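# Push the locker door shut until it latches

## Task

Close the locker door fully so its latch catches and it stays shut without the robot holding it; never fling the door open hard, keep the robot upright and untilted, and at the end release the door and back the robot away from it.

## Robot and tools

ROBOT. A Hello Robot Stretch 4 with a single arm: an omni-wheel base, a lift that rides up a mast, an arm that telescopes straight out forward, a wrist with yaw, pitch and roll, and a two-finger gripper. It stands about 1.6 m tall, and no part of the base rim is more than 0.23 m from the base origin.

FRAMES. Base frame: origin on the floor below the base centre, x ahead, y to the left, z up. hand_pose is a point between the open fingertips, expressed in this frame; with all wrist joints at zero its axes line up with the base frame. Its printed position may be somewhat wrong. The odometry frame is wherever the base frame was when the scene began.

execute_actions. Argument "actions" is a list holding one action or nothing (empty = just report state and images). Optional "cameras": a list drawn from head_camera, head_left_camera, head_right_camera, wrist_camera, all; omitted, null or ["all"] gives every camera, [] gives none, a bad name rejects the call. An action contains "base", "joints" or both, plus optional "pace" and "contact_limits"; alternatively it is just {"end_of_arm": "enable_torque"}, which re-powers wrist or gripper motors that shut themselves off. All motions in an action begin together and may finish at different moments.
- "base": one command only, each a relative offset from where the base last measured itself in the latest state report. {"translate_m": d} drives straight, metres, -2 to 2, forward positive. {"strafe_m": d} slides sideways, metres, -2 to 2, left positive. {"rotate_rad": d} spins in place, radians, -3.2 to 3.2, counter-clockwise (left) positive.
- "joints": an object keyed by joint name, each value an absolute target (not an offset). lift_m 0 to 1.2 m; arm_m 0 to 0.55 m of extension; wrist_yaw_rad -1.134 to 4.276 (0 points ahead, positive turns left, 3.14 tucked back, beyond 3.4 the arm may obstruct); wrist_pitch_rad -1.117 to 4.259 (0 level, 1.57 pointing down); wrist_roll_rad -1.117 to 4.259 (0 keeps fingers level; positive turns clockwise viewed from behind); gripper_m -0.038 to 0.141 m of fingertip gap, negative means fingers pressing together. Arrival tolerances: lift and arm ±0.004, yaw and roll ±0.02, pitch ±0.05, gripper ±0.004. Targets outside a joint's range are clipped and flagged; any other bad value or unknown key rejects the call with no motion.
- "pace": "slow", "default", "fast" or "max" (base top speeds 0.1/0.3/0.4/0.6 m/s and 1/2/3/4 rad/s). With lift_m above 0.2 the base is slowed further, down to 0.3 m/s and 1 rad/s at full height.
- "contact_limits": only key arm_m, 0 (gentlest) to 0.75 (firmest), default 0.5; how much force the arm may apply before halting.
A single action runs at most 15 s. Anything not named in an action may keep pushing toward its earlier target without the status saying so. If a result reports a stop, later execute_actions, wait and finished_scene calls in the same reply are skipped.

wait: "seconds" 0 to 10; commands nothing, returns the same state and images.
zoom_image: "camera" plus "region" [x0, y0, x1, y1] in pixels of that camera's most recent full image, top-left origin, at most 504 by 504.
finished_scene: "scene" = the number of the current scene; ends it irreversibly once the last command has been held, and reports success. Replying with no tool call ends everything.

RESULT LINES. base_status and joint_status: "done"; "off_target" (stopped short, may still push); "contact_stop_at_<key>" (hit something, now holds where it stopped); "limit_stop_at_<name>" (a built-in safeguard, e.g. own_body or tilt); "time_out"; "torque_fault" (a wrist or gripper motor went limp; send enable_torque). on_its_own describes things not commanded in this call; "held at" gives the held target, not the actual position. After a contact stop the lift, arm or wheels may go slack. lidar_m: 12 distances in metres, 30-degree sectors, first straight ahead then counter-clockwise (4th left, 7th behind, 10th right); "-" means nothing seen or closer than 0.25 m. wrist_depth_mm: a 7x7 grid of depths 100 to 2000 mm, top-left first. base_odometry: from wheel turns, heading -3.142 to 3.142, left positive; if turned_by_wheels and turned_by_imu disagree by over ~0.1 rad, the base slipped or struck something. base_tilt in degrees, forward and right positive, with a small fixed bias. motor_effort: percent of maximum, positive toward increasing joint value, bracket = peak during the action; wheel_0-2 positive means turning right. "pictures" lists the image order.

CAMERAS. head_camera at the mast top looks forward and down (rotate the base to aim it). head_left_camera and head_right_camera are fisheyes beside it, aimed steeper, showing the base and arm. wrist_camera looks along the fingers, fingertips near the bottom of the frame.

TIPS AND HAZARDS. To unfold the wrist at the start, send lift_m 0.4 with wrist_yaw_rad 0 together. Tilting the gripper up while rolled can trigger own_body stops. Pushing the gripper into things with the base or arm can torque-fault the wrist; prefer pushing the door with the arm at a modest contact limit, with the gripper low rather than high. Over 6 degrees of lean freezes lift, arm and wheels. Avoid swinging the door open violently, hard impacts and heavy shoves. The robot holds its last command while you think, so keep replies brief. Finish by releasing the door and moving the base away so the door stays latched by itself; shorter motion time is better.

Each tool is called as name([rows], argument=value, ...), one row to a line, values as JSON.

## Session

execute_actions(actions=[])

Scene clock: 0.00 s.
base_odometry: x=+0.000 y=+0.000 heading=+0.000 (m, m, rad; odometry frame)
turned_by_wheels: +0.000 (rad since the last result)
turned_by_imu: +0.000 (rad since the last result)
base_tilt: forward=+0.1 right=-0.1 (deg)
lidar_m: 1.39 1.63 2.76 2.91 2.74 2.08 2.31 2.17 1.08 1.06 1.19 1.41
base_status: not commanded
joint_positions: lift_m=+0.165 arm_m=+0.002 wrist_yaw_rad=+3.193 wrist_pitch_rad=-0.005 wrist_roll_rad=+0.010 gripper_m=+0.057
joint_status: not commanded
motor_effort: lift_m=+20 arm_m=-1 wrist_yaw_rad=+0 wrist_pitch_rad=-6 wrist_roll_rad=+0 gripper_m=-4 wheel_0=+0 wheel_1=-1 wheel_2=+0 (%)
hand_pose: x=-0.1201 y=+0.0726 z=+0.3448 quat_wxyz=(-0.026, +0.003, +0.005, +1.000) (m; base frame)
wrist_depth_mm: - - 133 - - - 1756 / - - 133 - - - 1756 / - 114 134 - - - 1756 / 135 134 222 - - - 1708 / 224 - - - - - 1863 / 224 1138 196 1160 197 1336 1308 / 224 759 854 - 854 854 931
pictures: head_camera, head_left_camera, head_right_camera, wrist_camera
Images, in order (width x height): head_camera 420x560, head_left_camera 420x672, head_right_camera 420x672, wrist_camera 616x392.

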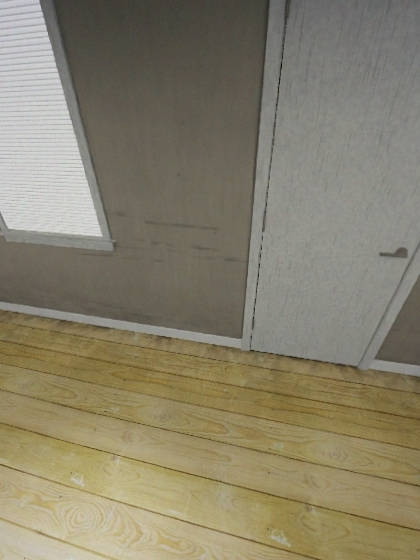

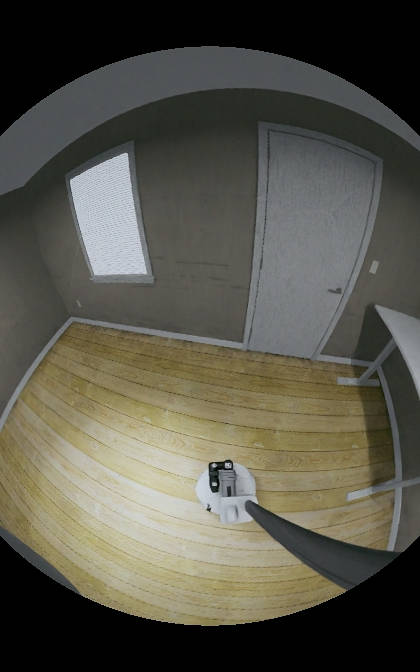

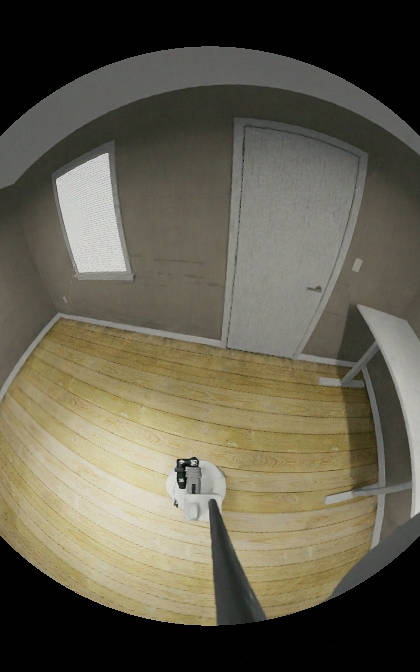

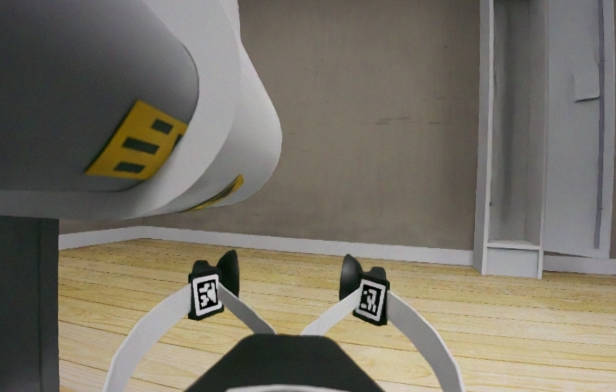

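execute_actions([
  {"base":{"rotate_rad":2.95},"joints":{"lift_m":0.5,"wrist_yaw_rad":0,"gripper_m":0}},
], cameras=["head_camera","head_right_camera"])

Scene clock: 3.70 s.
base_odometry: x=+0.000 y=+0.000 heading=+2.950 (m, m, rad; odometry frame)
turned_by_wheels: +2.950 (rad since the last result)
turned_by_imu: +2.914 (rad since the last result)
base_tilt: forward=+0.0 right=-0.1 (deg)
lidar_m: 2.29 2.46 1.10 1.05 1.10 1.44 1.39 1.47 2.14 2.92 3.10 2.07
base_status: done
joint_positions: lift_m=+0.500 arm_m=+0.002 wrist_yaw_rad=+0.000 wrist_pitch_rad=-0.005 wrist_roll_rad=+0.010 gripper_m=+0.000
joint_status: all done
motor_effort: lift_m=+24(26) arm_m=-1(0) wrist_yaw_rad=-1(6) wrist_pitch_rad=-6(5) wrist_roll_rad=-1(3) gripper_m=-9(1) wheel_0=-2(5) wheel_1=-2(7) wheel_2=-2(10) (%)
hand_pose: x=+0.4610 y=-0.0873 z=+0.6795 quat_wxyz=(+1.000, +0.005, -0.003, +0.000) (m; base frame)
wrist_depth_mm: - - - - - 1661 - / - - - - - 1708 - / - - - - - 1708 - / - - - - - 1661 - / - - - - - 1708 - / - - 183 192 1808 1708 - / 1397 1366 1537 - 1430 1618 1618
pictures: head_camera, head_right_camera
Images, in order (width x height): head_camera 420x560, head_right_camera 420x672.

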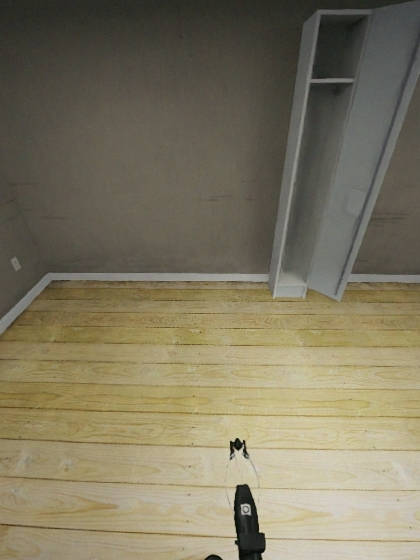

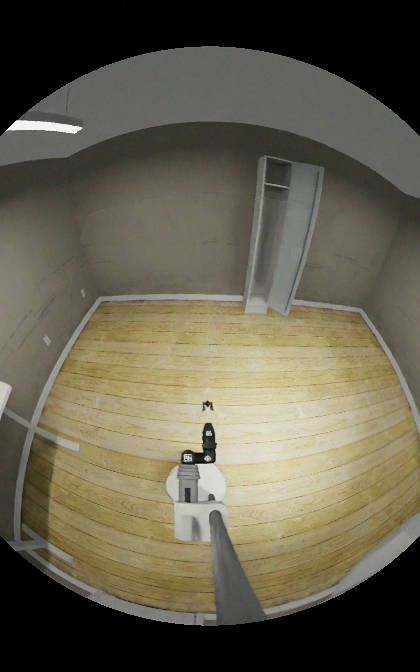

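execute_actions([
  {"base":{"strafe_m":-1.27},"pace":"fast"},
], cameras=[])

execute_actions([
  {"base":{"translate_m":1.2},"pace":"fast"},
], cameras=["head_camera","head_left_camera"])

Scene clock: 9.67 s.
base_odometry: x=+0.242 y=+1.247 heading=+2.950 (m, m, rad; odometry frame)
turned_by_wheels: +0.000 (rad since the last result)
turned_by_imu: -0.004 (rad since the last result)
base_tilt: forward=+0.1 right=-0.1 (deg)
lidar_m: 1.76 2.10 3.17 2.33 2.03 1.52 1.47 1.58 1.67 1.63 1.75 2.31
base_status: done
joint_positions: lift_m=+0.500 arm_m=+0.002 wrist_yaw_rad=+0.000 wrist_pitch_rad=-0.005 wrist_roll_rad=+0.010 gripper_m=+0.000
joint_status: not commanded
motor_effort: lift_m=+24(24) arm_m=-1(1) wrist_yaw_rad=+0(1) wrist_pitch_rad=-7(7) wrist_roll_rad=+0(0) gripper_m=-9(7) wheel_0=-1(12) wheel_1=+2(14) wheel_2=-1(1) (%)
hand_pose: x=+0.4609 y=-0.0874 z=+0.6795 quat_wxyz=(+1.000, +0.005, -0.003, +0.000) (m; base frame)
wrist_depth_mm: - - 1661 - - - 1983 / - - 1661 - - - - / - - - - - - - / - - - - - - - / - - - - - - - / - 1808 184 193 - - - / 1430 1366 1499 - 1464 1618 1576
pictures: none
No camera images: the call's "cameras" was empty. Leave "cameras" out to get every camera's image.

Scene clock: 14.03 s.
base_odometry: x=-0.936 y=+1.475 heading=+2.950 (m, m, rad; odometry frame)
turned_by_wheels: +0.000 (rad since the last result)
turned_by_imu: -0.006 (rad since the last result)
base_tilt: forward=+0.1 right=-0.2 (deg)
lidar_m: 1.03 0.58 1.58 3.06 2.53 2.77 2.68 2.35 1.75 1.67 1.46 1.11
base_status: done
joint_positions: lift_m=+0.500 arm_m=+0.002 wrist_yaw_rad=+0.000 wrist_pitch_rad=-0.005 wrist_roll_rad=+0.010 gripper_m=+0.000
joint_status: not commanded
motor_effort: lift_m=+24(24) arm_m=-1(1) wrist_yaw_rad=+0(1) wrist_pitch_rad=-4(5) wrist_roll_rad=+1(1) gripper_m=-9(6) wheel_0=+0(7) wheel_1=+1(3) wheel_2=+1(14) (%)
hand_pose: x=+0.4609 y=-0.0874 z=+0.6795 quat_wxyz=(+1.000, +0.005, -0.003, +0.000) (m; base frame)
wrist_depth_mm: 634 820 831 820 820 820 820 / 640 831 809 831 820 820 820 / 654 831 831 820 820 820 820 / 661 831 842 820 831 820 820 / 661 831 820 831 831 831 820 / 668 831 183 192 831 831 820 / 661 788 842 - 820 820 831
pictures: head_camera, head_left_camera
Images, in order (width x height): head_camera 420x560, head_left_camera 420x672.

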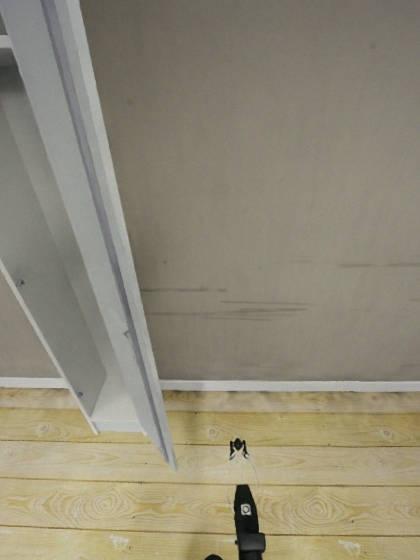

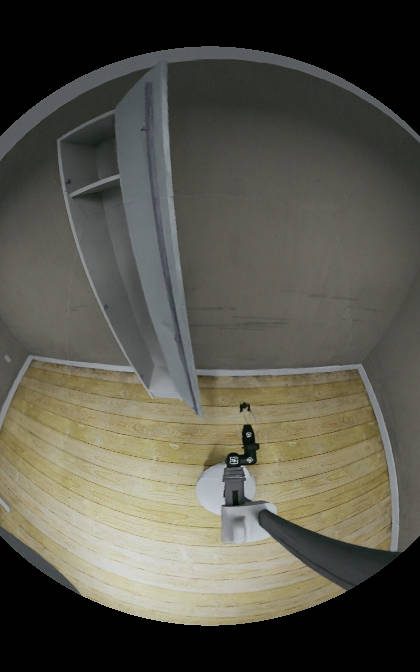

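execute_actions([
  {"joints":{"arm_m":0.45}},
], cameras=[])

execute_actions([
  {"joints":{"wrist_yaw_rad":1.7}},
], cameras=["head_camera"])

execute_actions([
  {"joints":{"arm_m":0.25},"pace":"slow"},
], cameras=["head_camera","head_left_camera"])

Scene clock: 19.03 s.
base_odometry: x=-0.936 y=+1.475 heading=+2.950 (m, m, rad; odometry frame)
turned_by_wheels: +0.000 (rad since the last result)
turned_by_imu: +0.001 (rad since the last result)
base_tilt: forward=+0.2 right=-0.3 (deg)
lidar_m: 1.05 0.58 1.58 3.04 2.54 2.78 2.70 2.32 1.74 1.69 1.48 1.09
base_status: not commanded
joint_positions: lift_m=+0.500 arm_m=+0.449 wrist_yaw_rad=+0.000 wrist_pitch_rad=-0.005 wrist_roll_rad=+0.010 gripper_m=+0.000
joint_status: all done
motor_effort: lift_m=+24(23) arm_m=+7(8) wrist_yaw_rad=-1(0) wrist_pitch_rad=-5(5) wrist_roll_rad=-1(1) gripper_m=-9(9) wheel_0=+0(1) wheel_1=+1(1) wheel_2=+1(1) (%)
hand_pose: x=+0.9081 y=-0.0874 z=+0.6795 quat_wxyz=(+1.000, +0.005, -0.003, +0.000) (m; base frame)
wrist_depth_mm: 387 387 382 384 382 379 382 / 387 389 387 384 384 379 379 / 389 387 387 387 382 382 384 / 389 389 389 387 384 384 384 / 392 389 389 389 389 387 384 / 392 392 183 193 389 387 387 / 392 392 389 - 387 387 387
pictures: none
No camera images: the call's "cameras" was empty. Leave "cameras" out to get every camera's image.

Scene clock: 20.77 s.
base_odometry: x=-0.936 y=+1.475 heading=+2.950 (m, m, rad; odometry frame)
turned_by_wheels: +0.000 (rad since the last result)
turned_by_imu: +0.000 (rad since the last result)
base_tilt: forward=+0.2 right=-0.1 (deg)
lidar_m: 1.06 0.67 1.57 3.04 2.54 2.79 2.70 2.33 1.75 1.67 1.48 1.08
base_status: not commanded
joint_positions: lift_m=+0.500 arm_m=+0.450 wrist_yaw_rad=+1.700 wrist_pitch_rad=-0.005 wrist_roll_rad=+0.010 gripper_m=+0.000
joint_status: all done
motor_effort: lift_m=+24(24) arm_m=+1(7) wrist_yaw_rad=+0(88) wrist_pitch_rad=-5(6) wrist_roll_rad=-2(0) gripper_m=-7(11) wheel_0=+0(19) wheel_1=+1(10) wheel_2=+0(7) (%)
hand_pose: x=+0.6702 y=+0.2973 z=+0.6795 quat_wxyz=(+0.660, +0.005, +0.002, +0.751) (m; base frame)
wrist_depth_mm: - - 384 334 298 281 274 / - - 382 334 297 281 274 / - - 379 334 297 279 274 / - - 377 334 297 281 273 / - - 377 329 298 279 273 / - - 183 193 286 282 274 / 1430 866 387 - 294 281 274
pictures: head_camera
Images, in order (width x height): head_camera 420x560.

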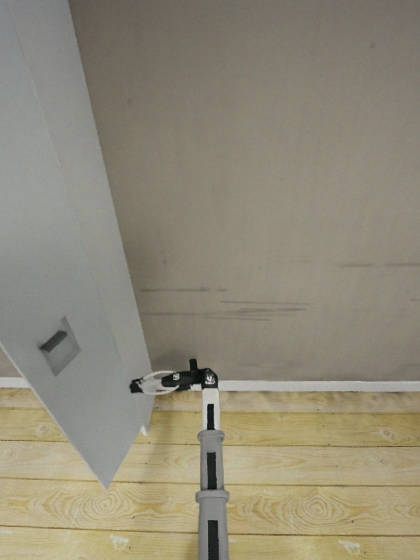

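Scene clock: 24.03 s.
base_odometry: x=-0.936 y=+1.475 heading=+2.950 (m, m, rad; odometry frame)
turned_by_wheels: +0.000 (rad since the last result)
turned_by_imu: +0.000 (rad since the last result)
base_tilt: forward=+0.1 right=-0.1 (deg)
lidar_m: 1.05 0.85 1.60 3.05 2.49 2.78 2.70 2.35 1.76 1.69 1.46 1.11
base_status: not commanded
joint_positions: lift_m=+0.500 arm_m=+0.251 wrist_yaw_rad=+1.700 wrist_pitch_rad=-0.005 wrist_roll_rad=+0.010 gripper_m=+0.000
joint_status: all done
motor_effort: lift_m=+24(24) arm_m=-7(8) wrist_yaw_rad=+1(0) wrist_pitch_rad=-7(6) wrist_roll_rad=-1(1) gripper_m=-6(6) wheel_0=+0(1) wheel_1=+1(1) wheel_2=+0(0) (%)
hand_pose: x=+0.4718 y=+0.2973 z=+0.6795 quat_wxyz=(+0.660, +0.005, +0.002, +0.751) (m; base frame)
wrist_depth_mm: - - - - - 1708 500 / - - - - - 1756 504 / - - - - - 1708 484 / - - - - - 1708 480 / - - - - - 1708 473 / - - 183 192 - 1618 462 / 1397 1366 1537 - 1464 1464 455
pictures: head_camera, head_left_camera
Images, in order (width x height): head_camera 420x560, head_left_camera 420x672.

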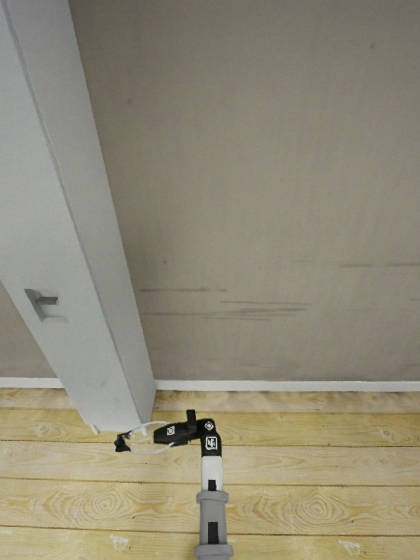

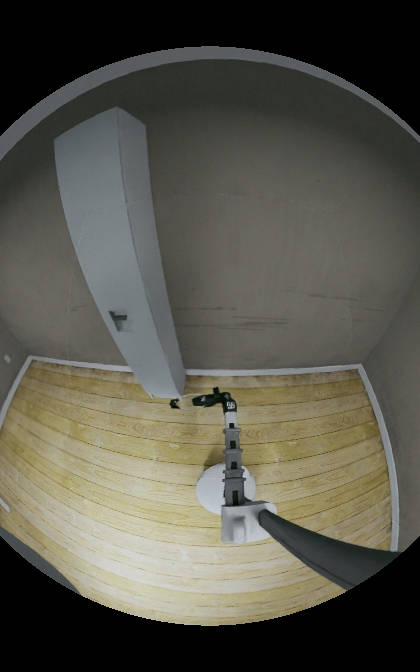

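Nearly shut; push to be sure.

execute_actions([
  {"joints":{"arm_m":0.0,"wrist_yaw_rad":0}},
], cameras=[])

execute_actions([
  {"base":{"strafe_m":0.66}},
], cameras=["wrist_camera"])

execute_actions([
  {"joints":{"arm_m":0.45},"pace":"slow","contact_limits":{"arm_m":0.3}},
], cameras=[])

Scene clock: 27.17 s.
base_odometry: x=-0.936 y=+1.475 heading=+2.950 (m, m, rad; odometry frame)
turned_by_wheels: +0.000 (rad since the last result)
turned_by_imu: +0.000 (rad since the last result)
base_tilt: forward=+0.0 right=-0.1 (deg)
lidar_m: 1.05 0.83 1.57 3.07 2.51 2.77 2.68 2.32 1.74 1.69 1.47 1.10
base_status: not commanded
joint_positions: lift_m=+0.500 arm_m=+0.003 wrist_yaw_rad=+0.000 wrist_pitch_rad=-0.005 wrist_roll_rad=+0.010 gripper_m=+0.000
joint_status: all done
joint sent to its limit — the command would take arm_m past its lower limit, so that joint was sent only as far as its limit.
motor_effort: lift_m=+24(24) arm_m=-7(7) wrist_yaw_rad=+0(4) wrist_pitch_rad=-5(6) wrist_roll_rad=-1(2) gripper_m=-7(7) wheel_0=+0(0) wheel_1=+2(1) wheel_2=+0(0) (%)
hand_pose: x=+0.4621 y=-0.0874 z=+0.6795 quat_wxyz=(+1.000, +0.005, -0.003, +0.000) (m; base frame)
wrist_depth_mm: 627 820 820 809 820 820 820 / 634 820 820 820 820 831 820 / 654 831 820 831 820 820 820 / 661 831 831 809 820 820 820 / 661 831 831 831 820 831 820 / 661 831 183 193 831 831 820 / 661 798 831 - 820 820 820
pictures: none
No camera images: the call's "cameras" was empty. Leave "cameras" out to get every camera's image.

Scene clock: 30.70 s.
base_odometry: x=-1.061 y=+0.827 heading=+2.950 (m, m, rad; odometry frame)
turned_by_wheels: +0.000 (rad since the last result)
turned_by_imu: +0.002 (rad since the last result)
base_tilt: forward=+0.0 right=-0.2 (deg)
lidar_m: 0.76 1.14 1.64 2.38 1.93 2.46 2.66 2.81 2.43 2.34 1.53 0.80
base_status: done
joint_positions: lift_m=+0.500 arm_m=+0.003 wrist_yaw_rad=+0.000 wrist_pitch_rad=-0.005 wrist_roll_rad=+0.010 gripper_m=+0.000
joint_status: not commanded
motor_effort: lift_m=+24(23) arm_m=-7(7) wrist_yaw_rad=+0(1) wrist_pitch_rad=-6(5) wrist_roll_rad=-1(0) gripper_m=-7(9) wheel_0=+2(7) wheel_1=+1(10) wheel_2=+1(2) (%)
hand_pose: x=+0.4621 y=-0.0874 z=+0.6795 quat_wxyz=(+1.000, +0.005, -0.003, +0.000) (m; base frame)
wrist_depth_mm: 854 854 854 564 535 842 842 / 854 854 854 539 530 842 831 / 866 842 854 539 530 842 842 / 854 854 854 539 539 854 842 / 854 842 854 539 539 854 854 / 866 854 183 193 539 854 842 / 866 866 854 - 539 854 842
pictures: wrist_camera
Images, in order (width x height): wrist_camera 616x392.

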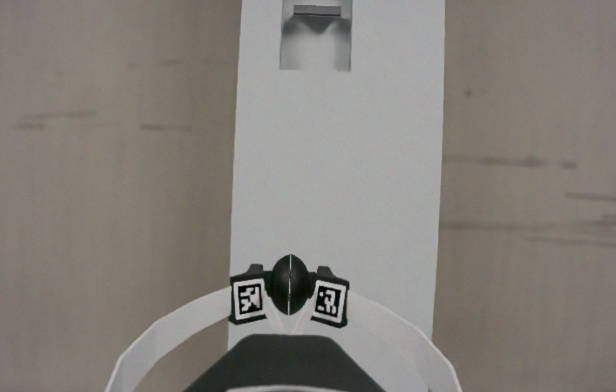

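Scene clock: 34.87 s.
base_odometry: x=-1.061 y=+0.827 heading=+2.950 (m, m, rad; odometry frame)
turned_by_wheels: +0.000 (rad since the last result)
turned_by_imu: +0.002 (rad since the last result)
base_tilt: forward=+0.1 right=-0.4 (deg)
lidar_m: 0.76 1.16 1.63 2.38 1.93 2.47 2.67 2.81 2.43 2.35 1.51 0.78
base_status: not commanded
joint_positions: lift_m=+0.500 arm_m=+0.312 wrist_yaw_rad=-0.005 wrist_pitch_rad=-0.006 wrist_roll_rad=+0.010 gripper_m=+0.000
joint_status: arm_m contact_stop (moved +0.309 of +0.447)
on_its_own: arm_m is slack since a contact_stop (your +0.450 is given up); wrist_yaw_rad is at rest, and its effort (+16) is outside its rest range (-13 to +13)
motor_effort: lift_m=+24(24) arm_m=+0(23) wrist_yaw_rad=+16(48) wrist_pitch_rad=-2(7) wrist_roll_rad=+0(1) gripper_m=-3(9) wheel_0=+2(5) wheel_1=+2(5) wheel_2=-5(12) (%)
contact_limits: arm_m 0.3
hand_pose: x=+0.7709 y=-0.0890 z=+0.6797 quat_wxyz=(+1.000, +0.005, -0.003, -0.003) (m; base frame)
wrist_depth_mm: 554 549 232 232 232 230 231 / 544 549 233 233 232 232 231 / 549 549 233 232 233 232 232 / 554 549 235 234 233 233 232 / 554 549 235 235 234 233 232 / 549 549 187 200 235 233 233 / 559 235 236 - 235 234 233
pictures: none
No camera images: the call's "cameras" was empty. Leave "cameras" out to get every camera's image.

execute_actions([
  {"joints":{"arm_m":0.1}},
], cameras=[])

finished_scene(scene=2)

Scene clock: 37.57 s.
base_odometry: x=-1.061 y=+0.827 heading=+2.950 (m, m, rad; odometry frame)
turned_by_wheels: +0.000 (rad since the last result)
turned_by_imu: +0.001 (rad since the last result)
base_tilt: forward=+0.1 right=-0.2 (deg)
lidar_m: 0.76 1.16 1.64 2.39 1.89 2.44 2.66 2.83 2.41 2.36 1.48 0.78
base_status: not commanded
joint_positions: lift_m=+0.500 arm_m=+0.101 wrist_yaw_rad=+0.000 wrist_pitch_rad=-0.005 wrist_roll_rad=+0.010 gripper_m=+0.000
joint_status: all done
motor_effort: lift_m=+23(24) arm_m=-7(7) wrist_yaw_rad=+0(16) wrist_pitch_rad=-5(5) wrist_roll_rad=-2(1) gripper_m=-6(7) wheel_0=+3(2) wheel_1=+3(3) wheel_2=-2(5) (%)
hand_pose: x=+0.5607 y=-0.0874 z=+0.6795 quat_wxyz=(+1.000, +0.005, -0.003, +0.000) (m; base frame)
wrist_depth_mm: 759 768 750 469 436 759 741 / 750 759 750 439 436 741 741 / 750 759 759 439 436 741 750 / 768 759 750 442 439 759 750 / 768 768 445 442 442 750 759 / 759 768 184 193 439 750 741 / 759 759 759 - 442 750 750
pictures: none
No camera images: the call's "cameras" was empty. Leave "cameras" out to get every camera's image.

The scene is finished: the task was done.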